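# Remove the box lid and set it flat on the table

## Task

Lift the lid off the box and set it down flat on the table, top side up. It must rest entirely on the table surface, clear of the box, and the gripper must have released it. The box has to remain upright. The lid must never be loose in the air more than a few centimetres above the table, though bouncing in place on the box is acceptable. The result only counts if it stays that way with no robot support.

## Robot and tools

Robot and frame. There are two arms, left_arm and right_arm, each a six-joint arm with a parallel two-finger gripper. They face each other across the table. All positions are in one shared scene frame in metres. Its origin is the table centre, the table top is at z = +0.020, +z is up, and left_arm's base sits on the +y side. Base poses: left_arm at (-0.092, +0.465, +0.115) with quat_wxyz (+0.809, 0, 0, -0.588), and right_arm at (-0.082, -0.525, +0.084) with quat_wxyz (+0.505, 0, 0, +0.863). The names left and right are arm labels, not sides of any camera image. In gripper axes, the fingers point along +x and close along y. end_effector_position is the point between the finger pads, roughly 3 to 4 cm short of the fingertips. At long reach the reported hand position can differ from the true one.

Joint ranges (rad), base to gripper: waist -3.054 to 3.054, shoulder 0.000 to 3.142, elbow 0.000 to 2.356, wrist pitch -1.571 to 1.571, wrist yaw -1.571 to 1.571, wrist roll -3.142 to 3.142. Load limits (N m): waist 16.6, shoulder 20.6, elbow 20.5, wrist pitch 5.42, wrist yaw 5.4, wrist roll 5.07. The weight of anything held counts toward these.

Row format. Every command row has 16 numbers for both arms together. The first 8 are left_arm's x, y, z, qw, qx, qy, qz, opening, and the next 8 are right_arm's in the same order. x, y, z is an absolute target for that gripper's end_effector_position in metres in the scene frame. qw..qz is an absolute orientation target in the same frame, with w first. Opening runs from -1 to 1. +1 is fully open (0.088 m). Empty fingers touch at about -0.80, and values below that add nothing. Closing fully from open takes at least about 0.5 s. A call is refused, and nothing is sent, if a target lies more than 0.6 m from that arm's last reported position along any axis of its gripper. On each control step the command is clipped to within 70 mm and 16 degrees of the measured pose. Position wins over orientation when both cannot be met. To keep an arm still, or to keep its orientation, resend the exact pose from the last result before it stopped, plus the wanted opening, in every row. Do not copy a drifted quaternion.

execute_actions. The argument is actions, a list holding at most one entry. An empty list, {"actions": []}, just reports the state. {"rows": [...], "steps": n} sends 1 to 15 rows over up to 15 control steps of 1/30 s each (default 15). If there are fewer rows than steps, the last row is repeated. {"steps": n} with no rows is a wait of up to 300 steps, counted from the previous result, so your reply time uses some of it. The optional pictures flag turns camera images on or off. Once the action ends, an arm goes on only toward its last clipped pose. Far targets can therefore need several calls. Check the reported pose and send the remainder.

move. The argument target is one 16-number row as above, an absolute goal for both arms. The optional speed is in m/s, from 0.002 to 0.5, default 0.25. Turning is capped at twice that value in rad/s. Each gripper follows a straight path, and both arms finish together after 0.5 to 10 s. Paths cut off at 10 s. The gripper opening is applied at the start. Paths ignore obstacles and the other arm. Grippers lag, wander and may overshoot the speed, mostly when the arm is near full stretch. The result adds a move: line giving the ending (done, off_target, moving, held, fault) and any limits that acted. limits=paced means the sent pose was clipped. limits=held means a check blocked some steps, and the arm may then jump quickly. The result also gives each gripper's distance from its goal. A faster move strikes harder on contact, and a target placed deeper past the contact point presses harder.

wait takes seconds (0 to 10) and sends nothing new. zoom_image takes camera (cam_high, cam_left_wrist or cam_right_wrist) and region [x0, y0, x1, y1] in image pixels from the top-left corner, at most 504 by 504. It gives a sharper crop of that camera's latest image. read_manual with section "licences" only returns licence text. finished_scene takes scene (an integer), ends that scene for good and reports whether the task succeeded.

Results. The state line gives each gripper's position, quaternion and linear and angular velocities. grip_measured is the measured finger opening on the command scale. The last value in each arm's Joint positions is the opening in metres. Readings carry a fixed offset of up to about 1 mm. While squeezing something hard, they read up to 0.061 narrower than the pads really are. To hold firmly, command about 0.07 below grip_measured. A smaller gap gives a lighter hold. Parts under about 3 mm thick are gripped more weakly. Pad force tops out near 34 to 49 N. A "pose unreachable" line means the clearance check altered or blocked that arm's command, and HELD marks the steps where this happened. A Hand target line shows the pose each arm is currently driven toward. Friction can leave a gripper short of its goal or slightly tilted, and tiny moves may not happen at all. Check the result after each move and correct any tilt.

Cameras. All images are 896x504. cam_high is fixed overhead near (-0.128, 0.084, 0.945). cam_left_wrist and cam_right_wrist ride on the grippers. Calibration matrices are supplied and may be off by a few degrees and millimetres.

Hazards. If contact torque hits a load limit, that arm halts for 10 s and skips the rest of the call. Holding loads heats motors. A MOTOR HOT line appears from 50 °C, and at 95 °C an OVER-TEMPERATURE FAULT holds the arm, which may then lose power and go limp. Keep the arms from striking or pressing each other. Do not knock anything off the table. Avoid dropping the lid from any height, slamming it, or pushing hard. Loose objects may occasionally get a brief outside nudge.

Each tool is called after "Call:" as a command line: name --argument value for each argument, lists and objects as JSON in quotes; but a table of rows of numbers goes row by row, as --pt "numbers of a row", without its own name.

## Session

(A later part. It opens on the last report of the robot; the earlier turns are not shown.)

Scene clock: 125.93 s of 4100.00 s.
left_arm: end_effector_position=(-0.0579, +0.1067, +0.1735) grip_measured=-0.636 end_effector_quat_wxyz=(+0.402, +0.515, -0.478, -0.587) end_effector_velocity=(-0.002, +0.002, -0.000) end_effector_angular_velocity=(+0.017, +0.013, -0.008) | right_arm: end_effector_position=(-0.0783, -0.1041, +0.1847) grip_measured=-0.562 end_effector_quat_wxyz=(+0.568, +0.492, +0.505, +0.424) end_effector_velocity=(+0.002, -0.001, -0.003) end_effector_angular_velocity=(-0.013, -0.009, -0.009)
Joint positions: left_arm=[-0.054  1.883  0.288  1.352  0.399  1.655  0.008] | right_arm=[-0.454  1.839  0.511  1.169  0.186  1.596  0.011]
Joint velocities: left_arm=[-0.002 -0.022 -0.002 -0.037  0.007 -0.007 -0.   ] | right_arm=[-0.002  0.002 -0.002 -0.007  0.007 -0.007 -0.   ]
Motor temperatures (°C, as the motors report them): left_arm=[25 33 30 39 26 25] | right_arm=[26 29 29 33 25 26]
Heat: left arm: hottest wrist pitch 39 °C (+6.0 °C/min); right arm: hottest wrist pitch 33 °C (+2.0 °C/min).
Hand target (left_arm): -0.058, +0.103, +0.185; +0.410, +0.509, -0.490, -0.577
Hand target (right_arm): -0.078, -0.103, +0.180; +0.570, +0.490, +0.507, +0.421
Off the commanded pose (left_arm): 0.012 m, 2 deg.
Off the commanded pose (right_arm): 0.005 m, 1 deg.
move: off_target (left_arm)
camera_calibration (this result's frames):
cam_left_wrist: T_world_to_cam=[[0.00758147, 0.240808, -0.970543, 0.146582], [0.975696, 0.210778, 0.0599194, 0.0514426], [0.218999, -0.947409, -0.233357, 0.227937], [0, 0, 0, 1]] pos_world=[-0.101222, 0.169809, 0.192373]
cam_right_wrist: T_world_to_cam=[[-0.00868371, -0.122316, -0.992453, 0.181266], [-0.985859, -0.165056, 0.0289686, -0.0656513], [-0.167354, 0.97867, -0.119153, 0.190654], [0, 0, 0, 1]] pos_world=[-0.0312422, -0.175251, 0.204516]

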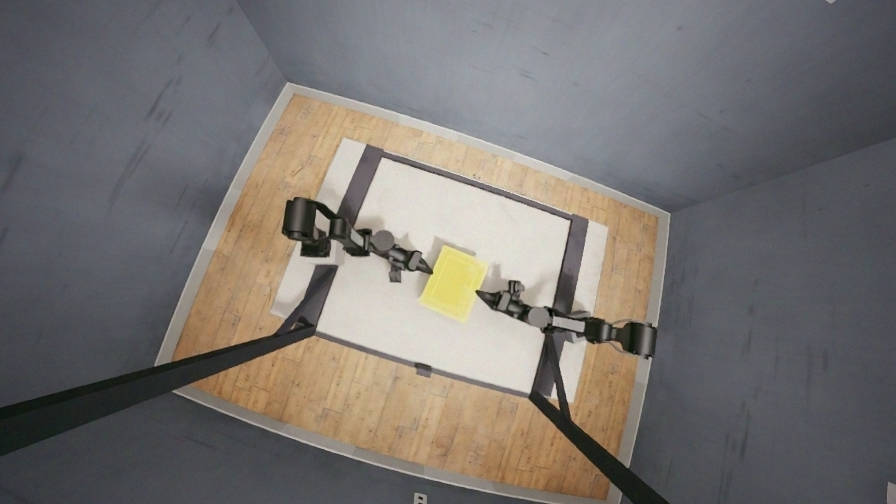

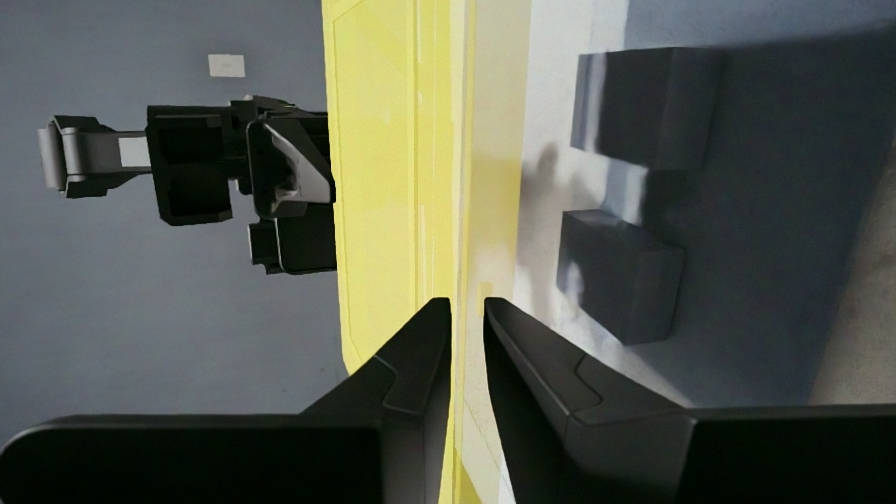

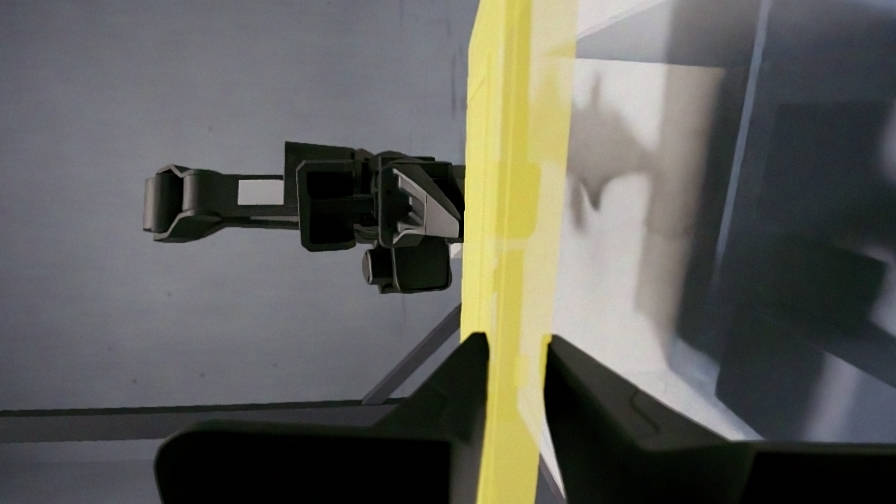

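Call:
move --target '[-0.058,0.104,0.143,0.41,0.51,-0.49,-0.578,-0.64,-0.078,-0.105,0.18,0.57,0.49,0.507,0.42,-0.63]' --speed 0.02

Call:
move --target '[-0.054,0.14,0.143,0.41,0.51,-0.49,-0.578,-0.3,-0.078,-0.105,0.18,0.57,0.49,0.507,0.42,-0.63]' --speed 0.04

Call:
move --target '[-0.054,0.14,0.115,0.64,0.194,0.172,-0.724,1,-0.078,-0.105,0.18,0.57,0.49,0.507,0.42,-0.63]'

Call:
move --target '[-0.06,0.092,0.105,0.64,0.194,0.172,-0.724,1,-0.078,-0.105,0.18,0.57,0.49,0.507,0.42,-0.63]' --speed 0.03

Call:
move --target '[-0.06,0.088,0.10,0.64,0.194,0.172,-0.724,1,-0.073,-0.065,0.235,0.53,0.53,0.469,0.469,-0.63]' --speed 0.02

Scene clock: 129.40 s of 4100.00 s.
left_arm: end_effector_position=(-0.0574, +0.1046, +0.1472) grip_measured=-0.637 end_effector_quat_wxyz=(+0.405, +0.513, -0.484, -0.582) end_effector_velocity=(+0.000, -0.000, -0.004) end_effector_angular_velocity=(+0.011, -0.006, +0.003) | right_arm: end_effector_position=(-0.0782, -0.1056, +0.1774) grip_measured=-0.562 end_effector_quat_wxyz=(+0.573, +0.486, +0.509, +0.419) end_effector_velocity=(+0.000, -0.002, -0.005) end_effector_angular_velocity=(-0.018, -0.007, +0.006)
Joint positions: left_arm=[-0.054  2.106  0.302  1.58   0.399  1.655  0.008] | right_arm=[-0.454  1.85   0.506  1.164  0.186  1.596  0.011]
Joint velocities: left_arm=[-0.002  0.007  0.002 -0.007 -0.007  0.007 -0.   ] | right_arm=[-0.002  0.002 -0.007 -0.007 -0.007 -0.007  0.   ]
Motor temperatures (°C, as the motors report them): left_arm=[25 33 30 39 26 25] | right_arm=[26 29 29 33 25 26]
Heat: left arm: hottest wrist pitch 39 °C (+4.0 °C/min); right arm: hottest wrist pitch 33 °C (-1.0 °C/min).
Hand target (left_arm): -0.058, +0.104, +0.144; +0.401, +0.514, -0.484, -0.583
Hand target (right_arm): -0.078, -0.105, +0.180; +0.571, +0.490, +0.507, +0.420
Off the commanded pose (left_arm): 0.004 m, 1 deg.
Off the commanded pose (right_arm): 0.003 m, 1 deg.
joint sent to its limit (left arm) — the command would take joint 4 (wrist pitch) past its upper limit, so that joint was sent only as far as its limit.
move: done
camera_calibration (this result's frames):
cam_left_wrist: T_world_to_cam=[[0.0122369, 0.223207, -0.974694, 0.124292], [0.975491, 0.211507, 0.0606825, 0.0527709], [0.2197, -0.951548, -0.215148, 0.217496], [0, 0, 0, 1]] pos_world=[-0.100782, 0.168054, 0.164738]
cam_right_wrist: T_world_to_cam=[[-0.0074536, -0.143831, -0.989574, 0.171185], [-0.985896, -0.164402, 0.031321, -0.0659634], [-0.167193, 0.975851, -0.140577, 0.194861], [0, 0, 0, 1]] pos_world=[-0.0311778, -0.176378, 0.198859]

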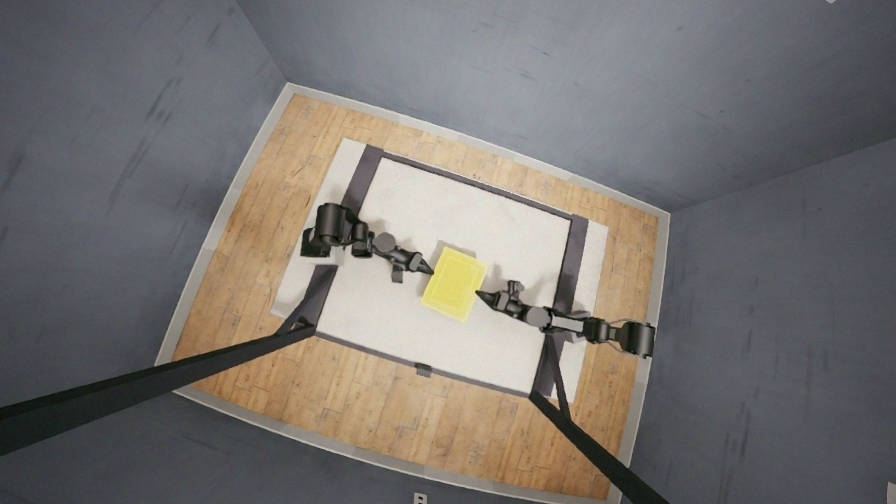

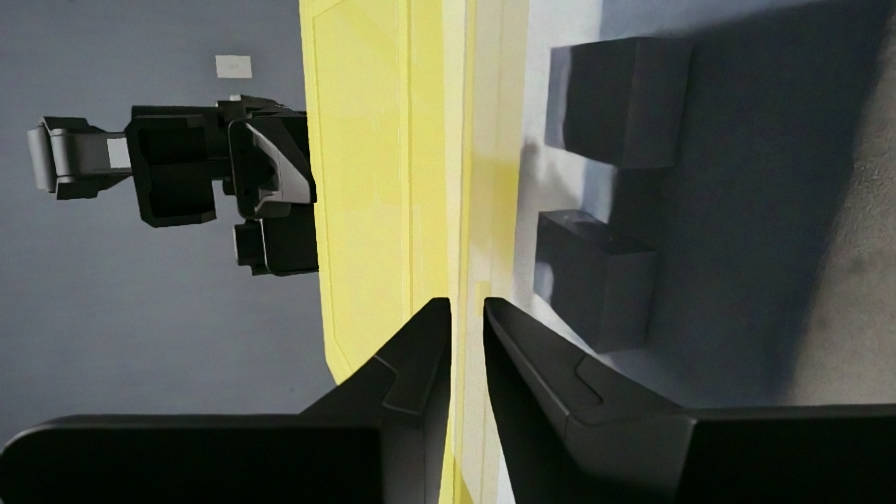

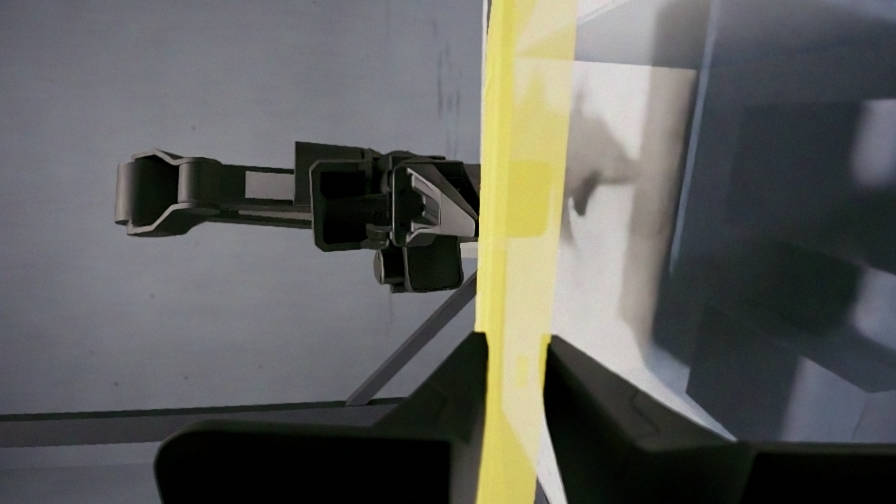

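Scene clock: 130.67 s of 4100.00 s.
left_arm: end_effector_position=(-0.0542, +0.1380, +0.1425) grip_measured=-0.303 end_effector_quat_wxyz=(+0.388, +0.520, -0.473, -0.596) end_effector_velocity=(+0.002, +0.004, -0.004) end_effector_angular_velocity=(+0.025, -0.000, +0.012) | right_arm: end_effector_position=(-0.0782, -0.1057, +0.1774) grip_measured=-0.562 end_effector_quat_wxyz=(+0.573, +0.486, +0.509, +0.419) end_effector_velocity=(-0.000, -0.001, -0.001) end_effector_angular_velocity=(-0.008, -0.006, +0.006)
Joint positions: left_arm=[0.013 2.057 0.189 1.58  0.473 1.693 0.024] | right_arm=[-0.454  1.85   0.505  1.164  0.186  1.596  0.011]
Joint velocities: left_arm=[ 0.007 -0.007 -0.012 -0.022 -0.007  0.007 -0.   ] | right_arm=[-0.002 -0.002 -0.002 -0.007 -0.007 -0.007 -0.   ]
Motor temperatures (°C, as the motors report them): left_arm=[25 33 30 39 26 25] | right_arm=[26 29 29 33 25 26]
Heat: left arm: hottest wrist pitch 39 °C (+3.0 °C/min); right arm: hottest wrist pitch 33 °C (-1.0 °C/min).
Hand target (left_arm): -0.054, +0.140, +0.144; +0.387, +0.521, -0.475, -0.594
Hand target (right_arm): -0.078, -0.105, +0.180; +0.570, +0.490, +0.507, +0.420
Off the commanded pose (left_arm): 0.002 m, 4 deg.
Off the commanded pose (right_arm): 0.003 m, 1 deg.
joint sent to its limit (left arm) — the command would take joint 4 (wrist pitch) past its upper limit, so that joint was sent only as far as its limit.
move: off_target (left_arm)
camera_calibration (this result's frames):
cam_left_wrist: T_world_to_cam=[[0.0165572, 0.271477, -0.962303, 0.104005], [0.978146, 0.195103, 0.0718706, 0.043632], [0.207259, -0.942462, -0.262314, 0.252357], [0, 0, 0, 1]] pos_world=[-0.0967037, 0.201089, 0.163145]
cam_right_wrist: T_world_to_cam=[[-0.0074536, -0.143831, -0.989574, 0.17113], [-0.985896, -0.164402, 0.031321, -0.0659713], [-0.167193, 0.975851, -0.140577, 0.194939], [0, 0, 0, 1]] pos_world=[-0.0311729, -0.176464, 0.198816]

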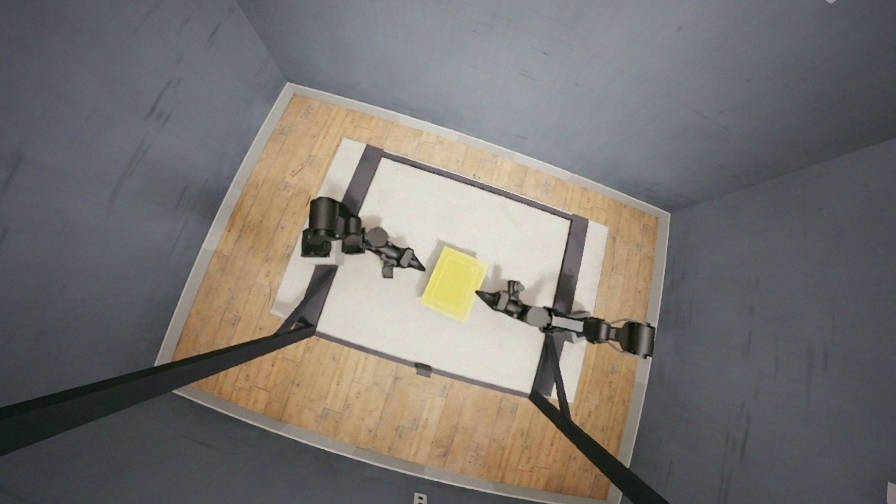

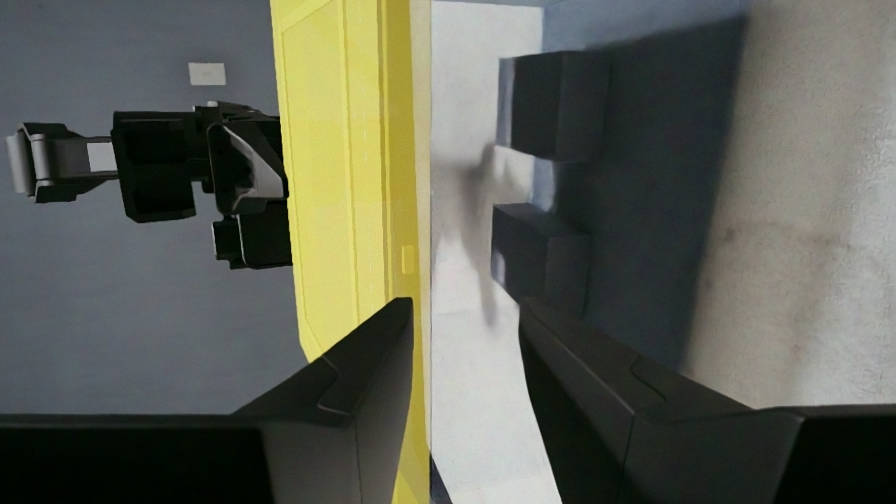

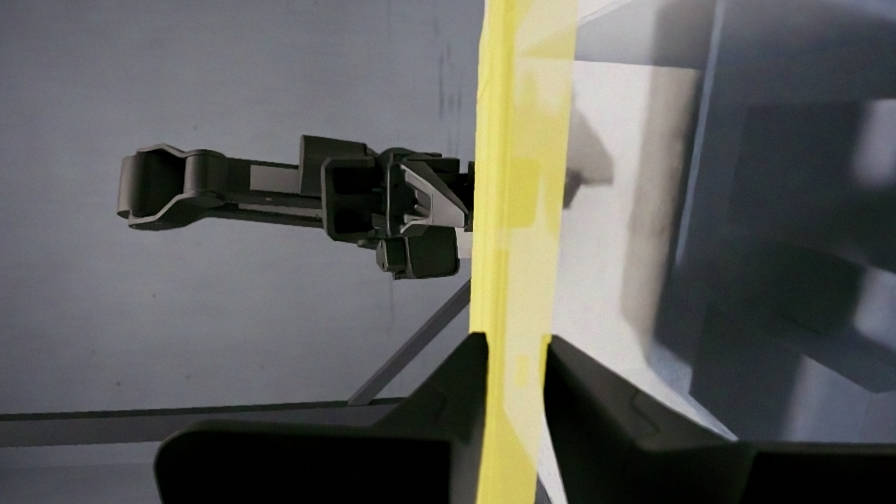

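Scene clock: 134.37 s of 4100.00 s.
left_arm: end_effector_position=(-0.0555, +0.1429, +0.1111) grip_measured=+1.000 end_effector_quat_wxyz=(+0.638, +0.200, +0.173, -0.724) end_effector_velocity=(+0.000, +0.003, -0.004) end_effector_angular_velocity=(+0.028, +0.026, +0.030) | right_arm: end_effector_position=(-0.0782, -0.1057, +0.1773) grip_measured=-0.562 end_effector_quat_wxyz=(+0.574, +0.486, +0.509, +0.419) end_effector_velocity=(+0.002, -0.001, +0.002) end_effector_angular_velocity=(+0.006, -0.005, +0.001)
Joint positions: left_arm=[-0.046  1.854  0.244  1.039  0.334  0.213  0.088] | right_arm=[-0.454  1.85   0.505  1.164  0.186  1.596  0.011]
Joint velocities: left_arm=[-0.007 -0.002 -0.002 -0.022 -0.022 -0.037  0.   ] | right_arm=[-0.007 -0.007 -0.007  0.007 -0.007 -0.007 -0.   ]
Motor temperatures (°C, as the motors report them): left_arm=[25 32 30 38 26 25] | right_arm=[26 29 29 33 25 26]
Heat: left arm: hottest wrist pitch 38 °C (+2.0 °C/min); right arm: hottest wrist pitch 33 °C (-1.0 °C/min).
Hand target (left_arm): -0.054, +0.140, +0.115; +0.640, +0.194, +0.171, -0.723
Hand target (right_arm): -0.078, -0.105, +0.180; +0.571, +0.490, +0.507, +0.420
Off the commanded pose (left_arm): 0.005 m, 1 deg.
Off the commanded pose (right_arm): 0.003 m, 1 deg.
move: done
camera_calibration (this result's frames):
cam_left_wrist: T_world_to_cam=[[-0.990698, 0.134763, 0.0189037, -0.072857], [0.0941851, 0.779297, -0.619537, -0.00944957], [-0.0982223, -0.611993, -0.78474, 0.242868], [0, 0, 0, 1]] pos_world=[-0.0474342, 0.165816, 0.186111]
cam_right_wrist: T_world_to_cam=[[-0.00743205, -0.144208, -0.98952, 0.171], [-0.985897, -0.16439, 0.0313622, -0.0659764], [-0.167189, 0.975797, -0.140952, 0.195004], [0, 0, 0, 1]] pos_world=[-0.0311725, -0.17647, 0.198763]

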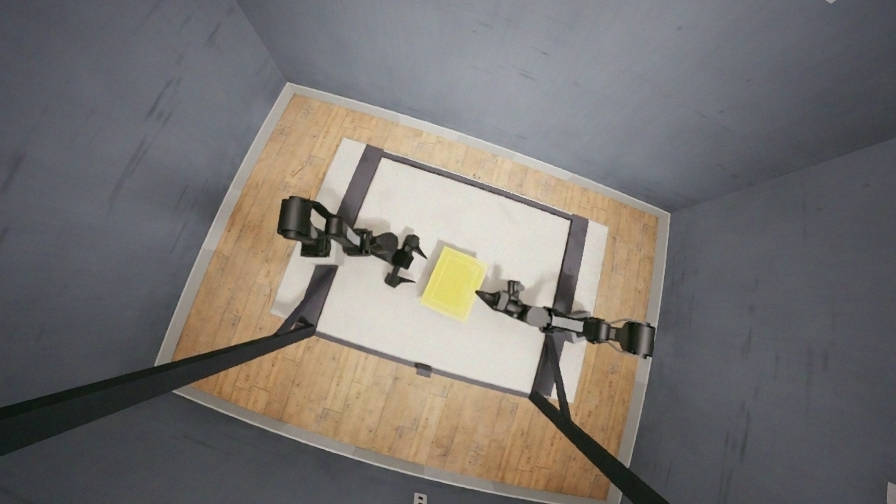

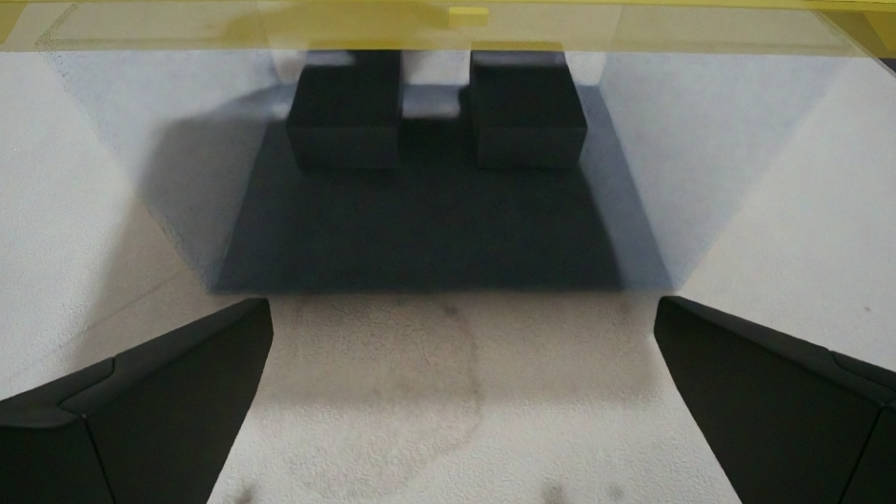

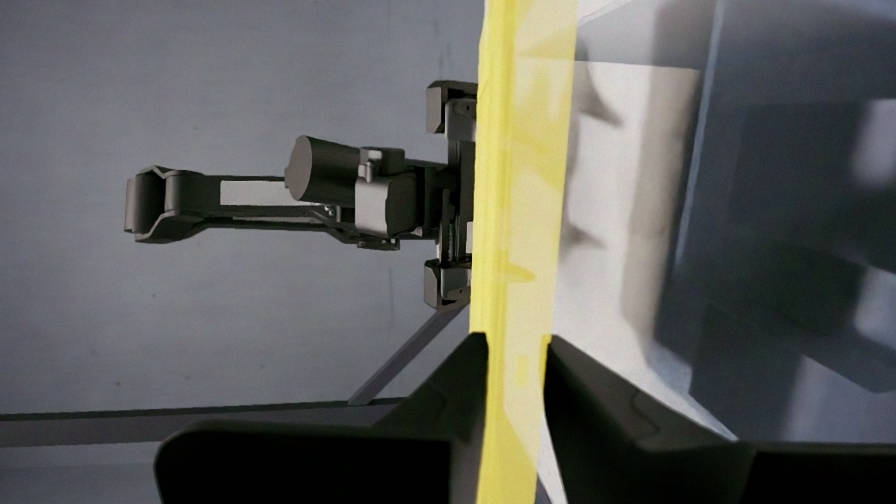

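Scene clock: 136.37 s of 4100.00 s.
left_arm: end_effector_position=(-0.0595, +0.0943, +0.1070) grip_measured=+1.000 end_effector_quat_wxyz=(+0.640, +0.194, +0.168, -0.724) end_effector_velocity=(+0.002, +0.000, -0.001) end_effector_angular_velocity=(+0.001, -0.005, +0.020) | right_arm: end_effector_position=(-0.0782, -0.1057, +0.1774) grip_measured=-0.562 end_effector_quat_wxyz=(+0.573, +0.486, +0.509, +0.419) end_effector_velocity=(-0.002, -0.001, -0.005) end_effector_angular_velocity=(-0.023, -0.004, +0.020)
Joint positions: left_arm=[-0.114  1.977  0.423  1.012  0.277  0.169  0.088] | right_arm=[-0.454  1.85   0.505  1.164  0.186  1.596  0.011]
Joint velocities: left_arm=[-0.002  0.002 -0.002  0.007 -0.022 -0.007  0.   ] | right_arm=[-0.002 -0.002 -0.002 -0.022 -0.022 -0.007  0.   ]
Motor temperatures (°C, as the motors report them): left_arm=[25 32 30 38 26 25] | right_arm=[26 29 28 33 25 26]
Heat: left arm: hottest wrist pitch 38 °C (+2.0 °C/min); right arm: hottest wrist pitch 33 °C (-1.0 °C/min).
Hand target (left_arm): -0.060, +0.092, +0.105; +0.640, +0.194, +0.172, -0.724
Hand target (right_arm): -0.078, -0.105, +0.180; +0.570, +0.490, +0.507, +0.420
Off the commanded pose (left_arm): 0.003 m, 0 deg.
Off the commanded pose (right_arm): 0.003 m, 1 deg.
move: done
camera_calibration (this result's frames):
cam_left_wrist: T_world_to_cam=[[-0.991087, 0.131928, 0.0184861, -0.0699178], [0.0906691, 0.769685, -0.631952, 0.0282532], [-0.0976009, -0.624643, -0.774787, 0.209647], [0, 0, 0, 1]] pos_world=[-0.0513947, 0.118432, 0.181579]
cam_right_wrist: T_world_to_cam=[[-0.0074536, -0.143831, -0.989574, 0.17113], [-0.985896, -0.164402, 0.031321, -0.0659713], [-0.167193, 0.975851, -0.140577, 0.194939], [0, 0, 0, 1]] pos_world=[-0.0311729, -0.176464, 0.198816]

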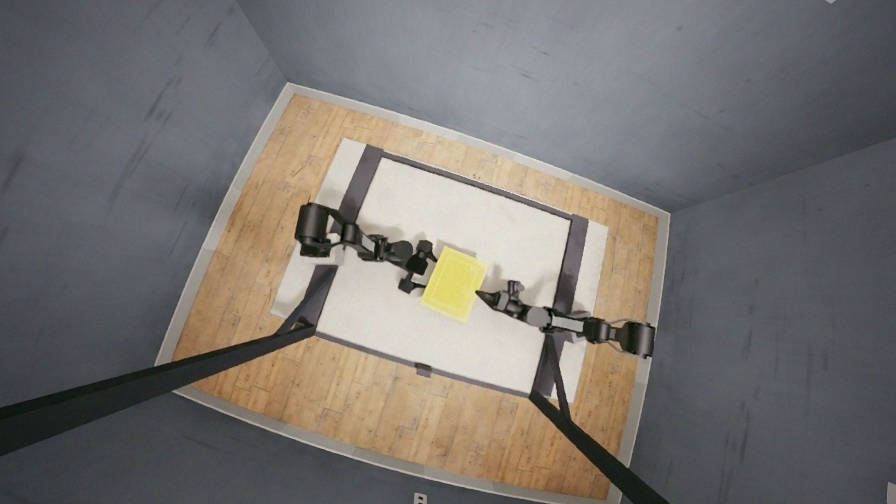

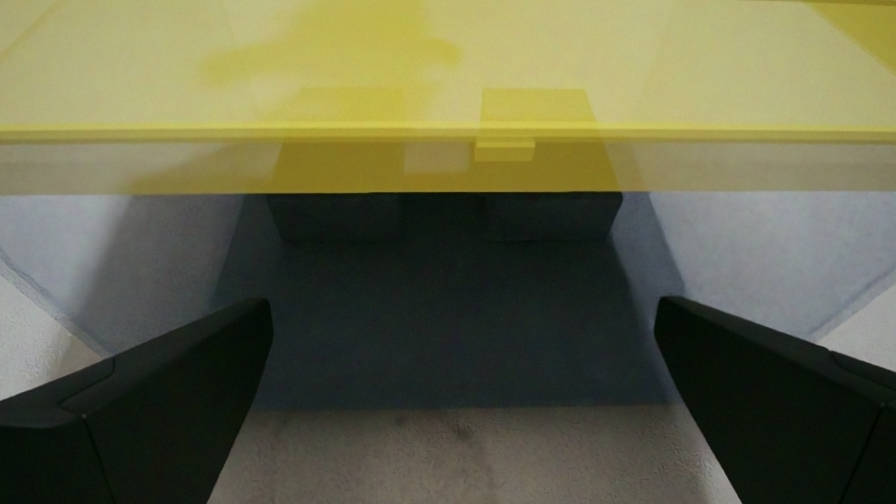

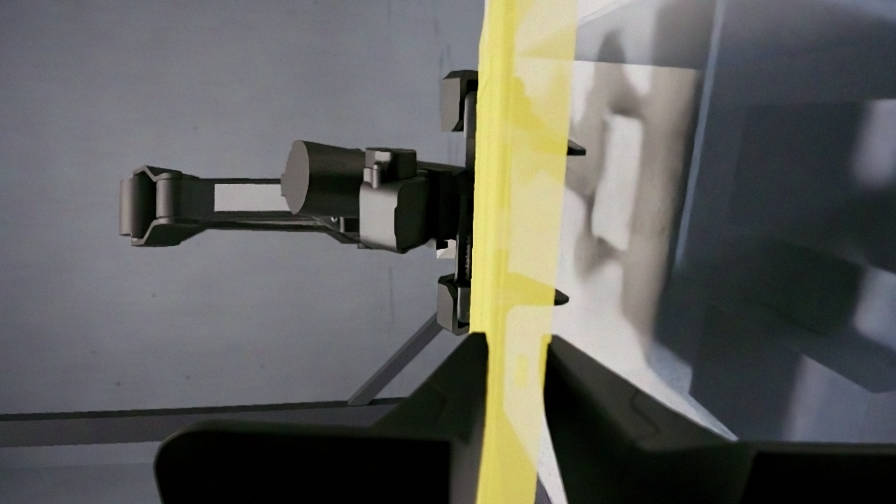

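Scene clock: 141.07 s of 4100.00 s.
left_arm: end_effector_position=(-0.0592, +0.0934, +0.1040) grip_measured=+1.000 end_effector_quat_wxyz=(+0.641, +0.193, +0.168, -0.724) end_effector_velocity=(-0.000, +0.001, -0.001) end_effector_angular_velocity=(+0.009, +0.004, +0.007) | right_arm: end_effector_position=(-0.0735, -0.0694, +0.2236) grip_measured=-0.562 end_effector_quat_wxyz=(+0.539, +0.521, +0.477, +0.459) end_effector_velocity=(+0.000, +0.001, -0.002) end_effector_angular_velocity=(-0.008, -0.007, +0.015)
Joint positions: left_arm=[-0.114  1.998  0.426  1.033  0.276  0.168  0.088] | right_arm=[-0.479  1.868  0.652  1.179  0.155  1.575  0.011]
Joint velocities: left_arm=[-0.002 -0.002 -0.002 -0.007 -0.007 -0.007  0.   ] | right_arm=[-0.007  0.002  0.002 -0.007 -0.022 -0.007  0.   ]
Motor temperatures (°C, as the motors report them): left_arm=[25 32 30 37 26 25] | right_arm=[26 29 29 33 25 26]
Heat: left arm: hottest wrist pitch 37 °C (+1.0 °C/min); right arm: hottest wrist pitch 33 °C (-1.0 °C/min).
Hand target (left_arm): -0.060, +0.088, +0.100; +0.640, +0.194, +0.172, -0.724
Hand target (right_arm): -0.073, -0.065, +0.235; +0.530, +0.529, +0.468, +0.469
Off the commanded pose (left_arm): 0.007 m, 1 deg.
Off the commanded pose (right_arm): 0.012 m, 2 deg.
move: off_target (right_arm)
camera_calibration (this result's frames):
cam_left_wrist: T_world_to_cam=[[-0.991309, 0.130243, 0.0185107, -0.0692489], [0.0891528, 0.768597, -0.633491, 0.0272314], [-0.096735, -0.626335, -0.773529, 0.206894], [0, 0, 0, 1]] pos_world=[-0.0510609, 0.117674, 0.178571]
cam_right_wrist: T_world_to_cam=[[0.00399538, -0.00273032, -0.999988, 0.235062], [-0.984651, -0.174501, -0.00345765, -0.0496054], [-0.174489, 0.984653, -0.00338561, 0.136189], [0, 0, 0, 1]] pos_world=[-0.0260195, -0.142114, 0.235349]

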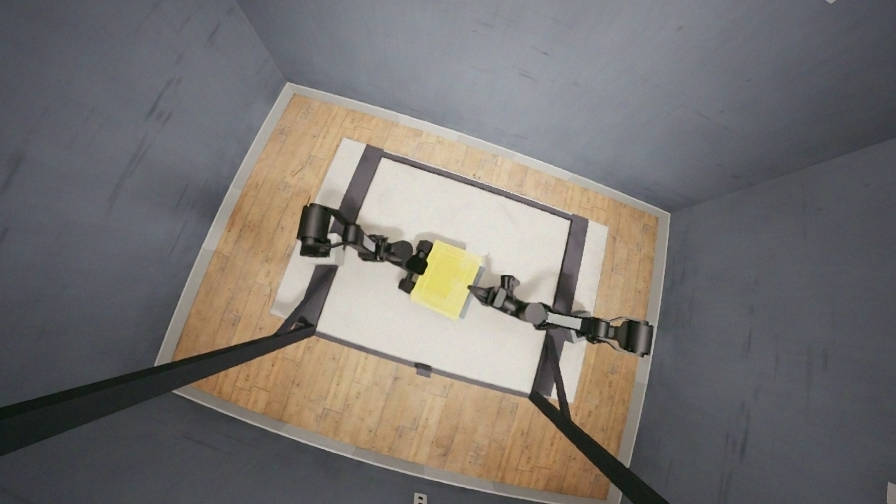

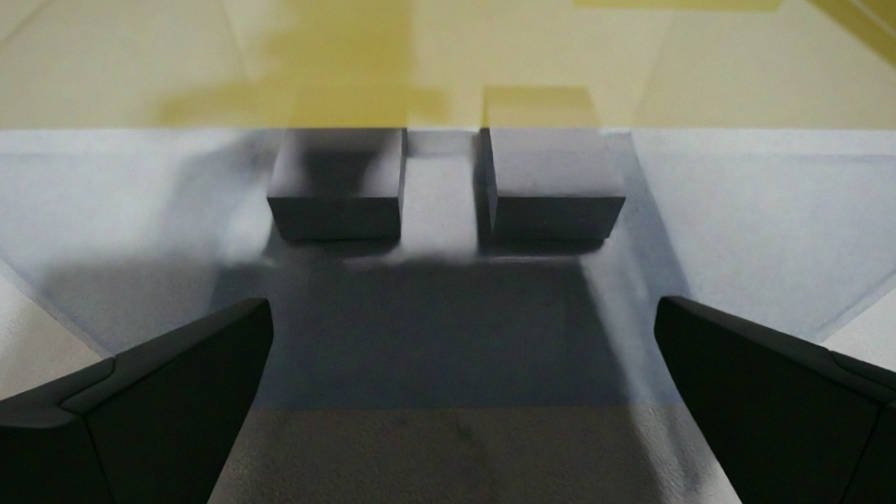

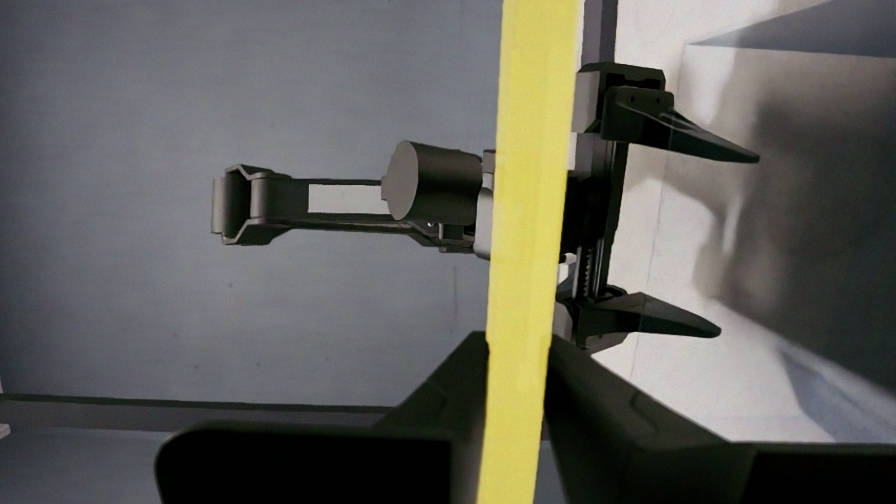

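Call:
move --target '[-0.055,0.18,0.12,0.64,0.194,0.172,-0.724,1,0.17,-0.15,0.235,0.53,0.53,0.469,0.469,-0.63]' --speed 0.06

Call:
move --target '[-0.055,0.18,0.12,0.64,0.194,0.172,-0.724,1,0.17,-0.15,0.14,0.634,0.39,0.59,0.315,-0.63]' --speed 0.04

Scene clock: 147.00 s of 4100.00 s.
left_arm: end_effector_position=(-0.0544, +0.1772, +0.1206) grip_measured=+1.000 end_effector_quat_wxyz=(+0.640, +0.192, +0.172, -0.724) end_effector_velocity=(-0.000, +0.005, -0.004) end_effector_angular_velocity=(+0.023, +0.010, +0.012) | right_arm: end_effector_position=(+0.1660, -0.1522, +0.2329) grip_measured=-0.562 end_effector_quat_wxyz=(+0.530, +0.530, +0.470, +0.466) end_effector_velocity=(-0.001, +0.001, -0.000) end_effector_angular_velocity=(-0.002, -0.005, +0.029)
Joint positions: left_arm=[0.015 1.721 0.114 1.039 0.388 0.233 0.088] | right_arm=[-1.31   1.895  0.713  1.175 -0.675  1.57   0.011]
Joint velocities: left_arm=[ 0.002 -0.012 -0.012 -0.022 -0.007 -0.007  0.   ] | right_arm=[-0.007  0.007  0.012 -0.007 -0.037 -0.007 -0.   ]
Motor temperatures (°C, as the motors report them): left_arm=[25 31 30 37 26 25] | right_arm=[26 29 29 33 25 26]
Heat: left arm: hottest wrist pitch 37 °C (+1.0 °C/min); right arm: hottest wrist pitch 33 °C (+0.0 °C/min).
Hand target (left_arm): -0.055, +0.180, +0.120; +0.640, +0.194, +0.172, -0.724
Hand target (right_arm): +0.169, -0.151, +0.235; +0.528, +0.531, +0.469, +0.468
Off the commanded pose (left_arm): 0.003 m, 0 deg.
Off the commanded pose (right_arm): 0.005 m, 0 deg.
move: done
camera_calibration (this result's frames):
cam_left_wrist: T_world_to_cam=[[-0.991315, 0.128673, 0.0271562, -0.0765577], [0.0829639, 0.77213, -0.630026, -0.0285055], [-0.102036, -0.622301, -0.776099, 0.272039], [0, 0, 0, 1]] pos_world=[-0.0457702, 0.201151, 0.195249]
cam_right_wrist: T_world_to_cam=[[0.00228803, 0.0284831, -0.999592, 0.248117], [-0.98486, -0.173205, -0.00718974, 0.172875], [-0.173339, 0.984474, 0.0276556, 0.252074], [0, 0, 0, 1]] pos_world=[0.213385, -0.225285, 0.242287]

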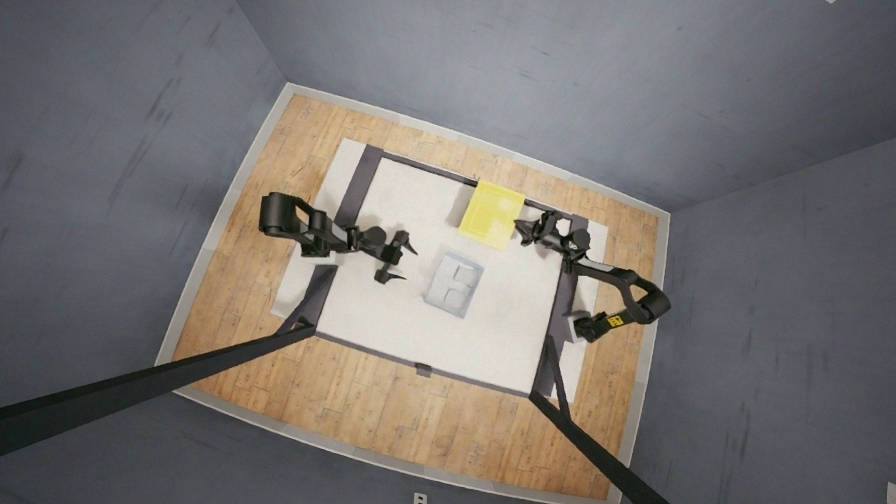

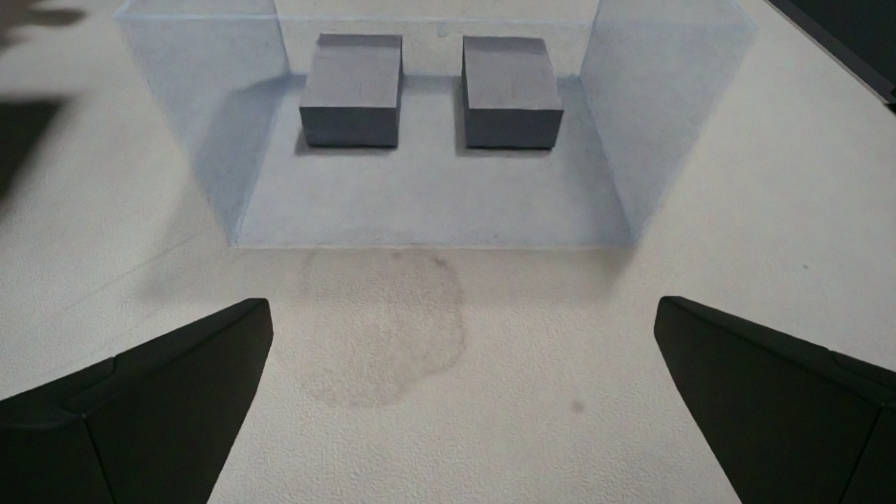

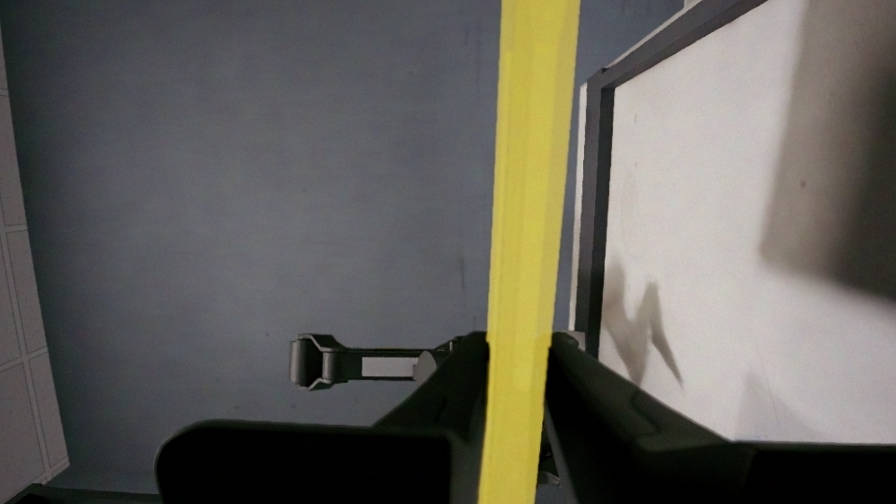

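Scene clock: 153.73 s of 4100.00 s.
left_arm: end_effector_position=(-0.0547, +0.1779, +0.1204) grip_measured=+1.000 end_effector_quat_wxyz=(+0.640, +0.192, +0.173, -0.724) end_effector_velocity=(+0.000, -0.000, +0.001) end_effector_angular_velocity=(-0.005, +0.000, +0.007) | right_arm: end_effector_position=(+0.1687, -0.1512, +0.1435) grip_measured=-0.562 end_effector_quat_wxyz=(+0.630, +0.394, +0.588, +0.318) end_effector_velocity=(+0.002, -0.001, -0.002) end_effector_angular_velocity=(-0.018, -0.010, +0.002)
Joint positions: left_arm=[0.015 1.721 0.112 1.04  0.388 0.233 0.088] | right_arm=[-1.278  1.907  0.868  0.426 -0.552  1.22   0.011]
Joint velocities: left_arm=[-0.002 -0.002 -0.002  0.007 -0.007 -0.007  0.   ] | right_arm=[-0.002  0.002  0.007 -0.022  0.007 -0.022  0.   ]
Motor temperatures (°C, as the motors report them): left_arm=[25 31 30 37 26 25] | right_arm=[26 30 29 33 25 26]
Heat: left arm: hottest wrist pitch 37 °C (-2.0 °C/min); right arm: hottest wrist pitch 33 °C (+0.0 °C/min).
Hand target (left_arm): -0.055, +0.180, +0.120; +0.640, +0.194, +0.172, -0.724
Hand target (right_arm): +0.170, -0.150, +0.140; +0.633, +0.392, +0.589, +0.314
Off the commanded pose (left_arm): 0.002 m, 0 deg.
Off the commanded pose (right_arm): 0.004 m, 1 deg.
move: done
camera_calibration (this result's frames):
cam_left_wrist: T_world_to_cam=[[-0.991308, 0.128654, 0.0274929, -0.0768747], [0.082809, 0.772585, -0.629488, -0.0292748], [-0.102226, -0.62174, -0.776523, 0.272148], [0, 0, 0, 1]] pos_world=[-0.0459616, 0.201713, 0.195015]
cam_right_wrist: T_world_to_cam=[[-0.0562055, -0.457222, -0.887575, 0.0791114], [-0.980419, -0.142768, 0.13563, 0.158394], [-0.18873, 0.877818, -0.440245, 0.307597], [0, 0, 0, 1]] pos_world=[0.217792, -0.211229, 0.184152]

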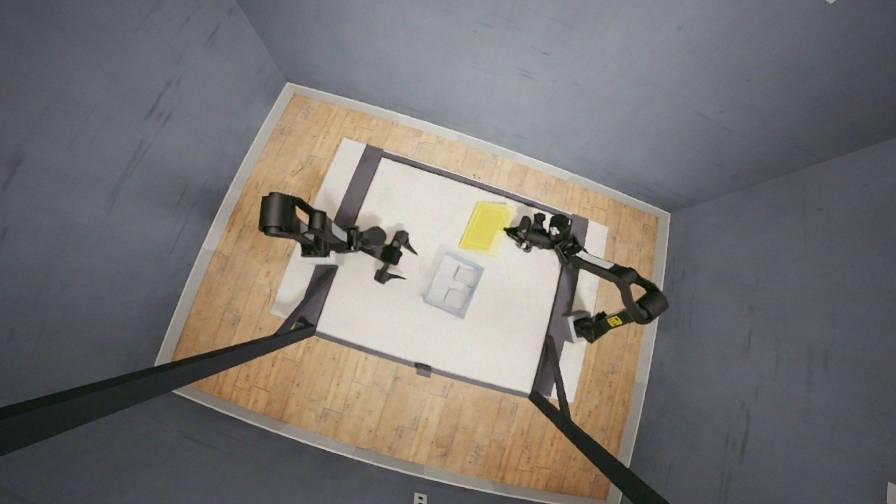

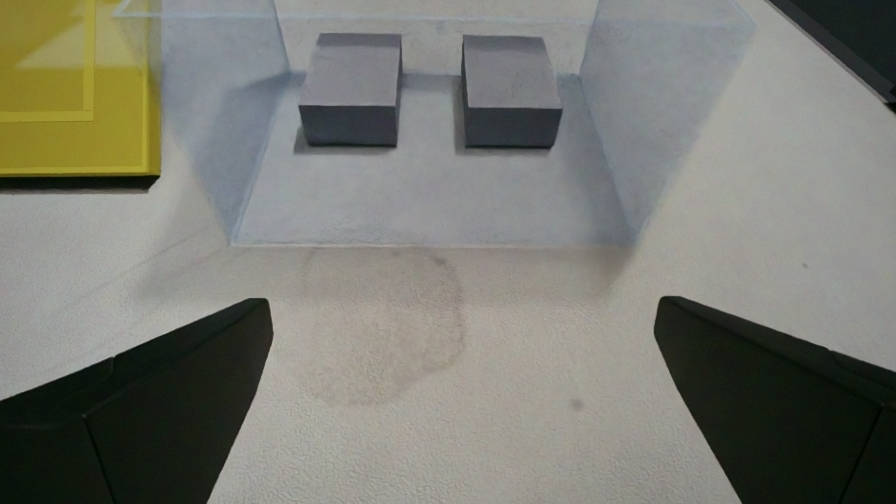

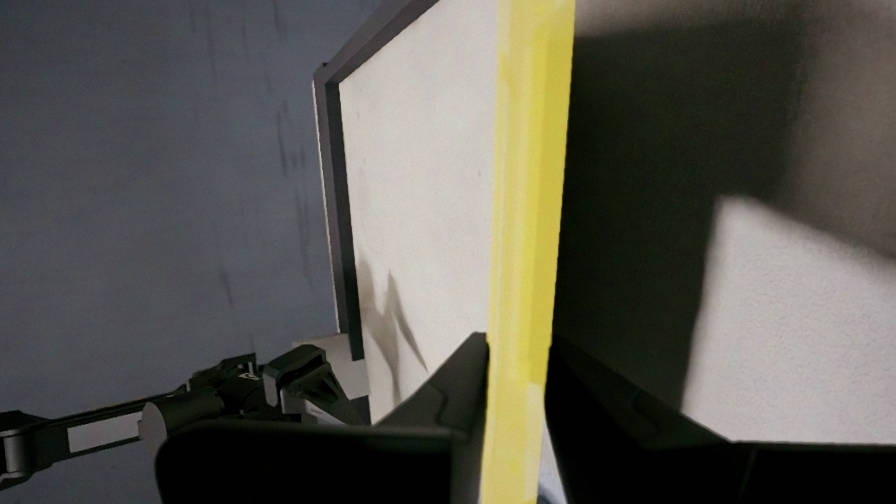

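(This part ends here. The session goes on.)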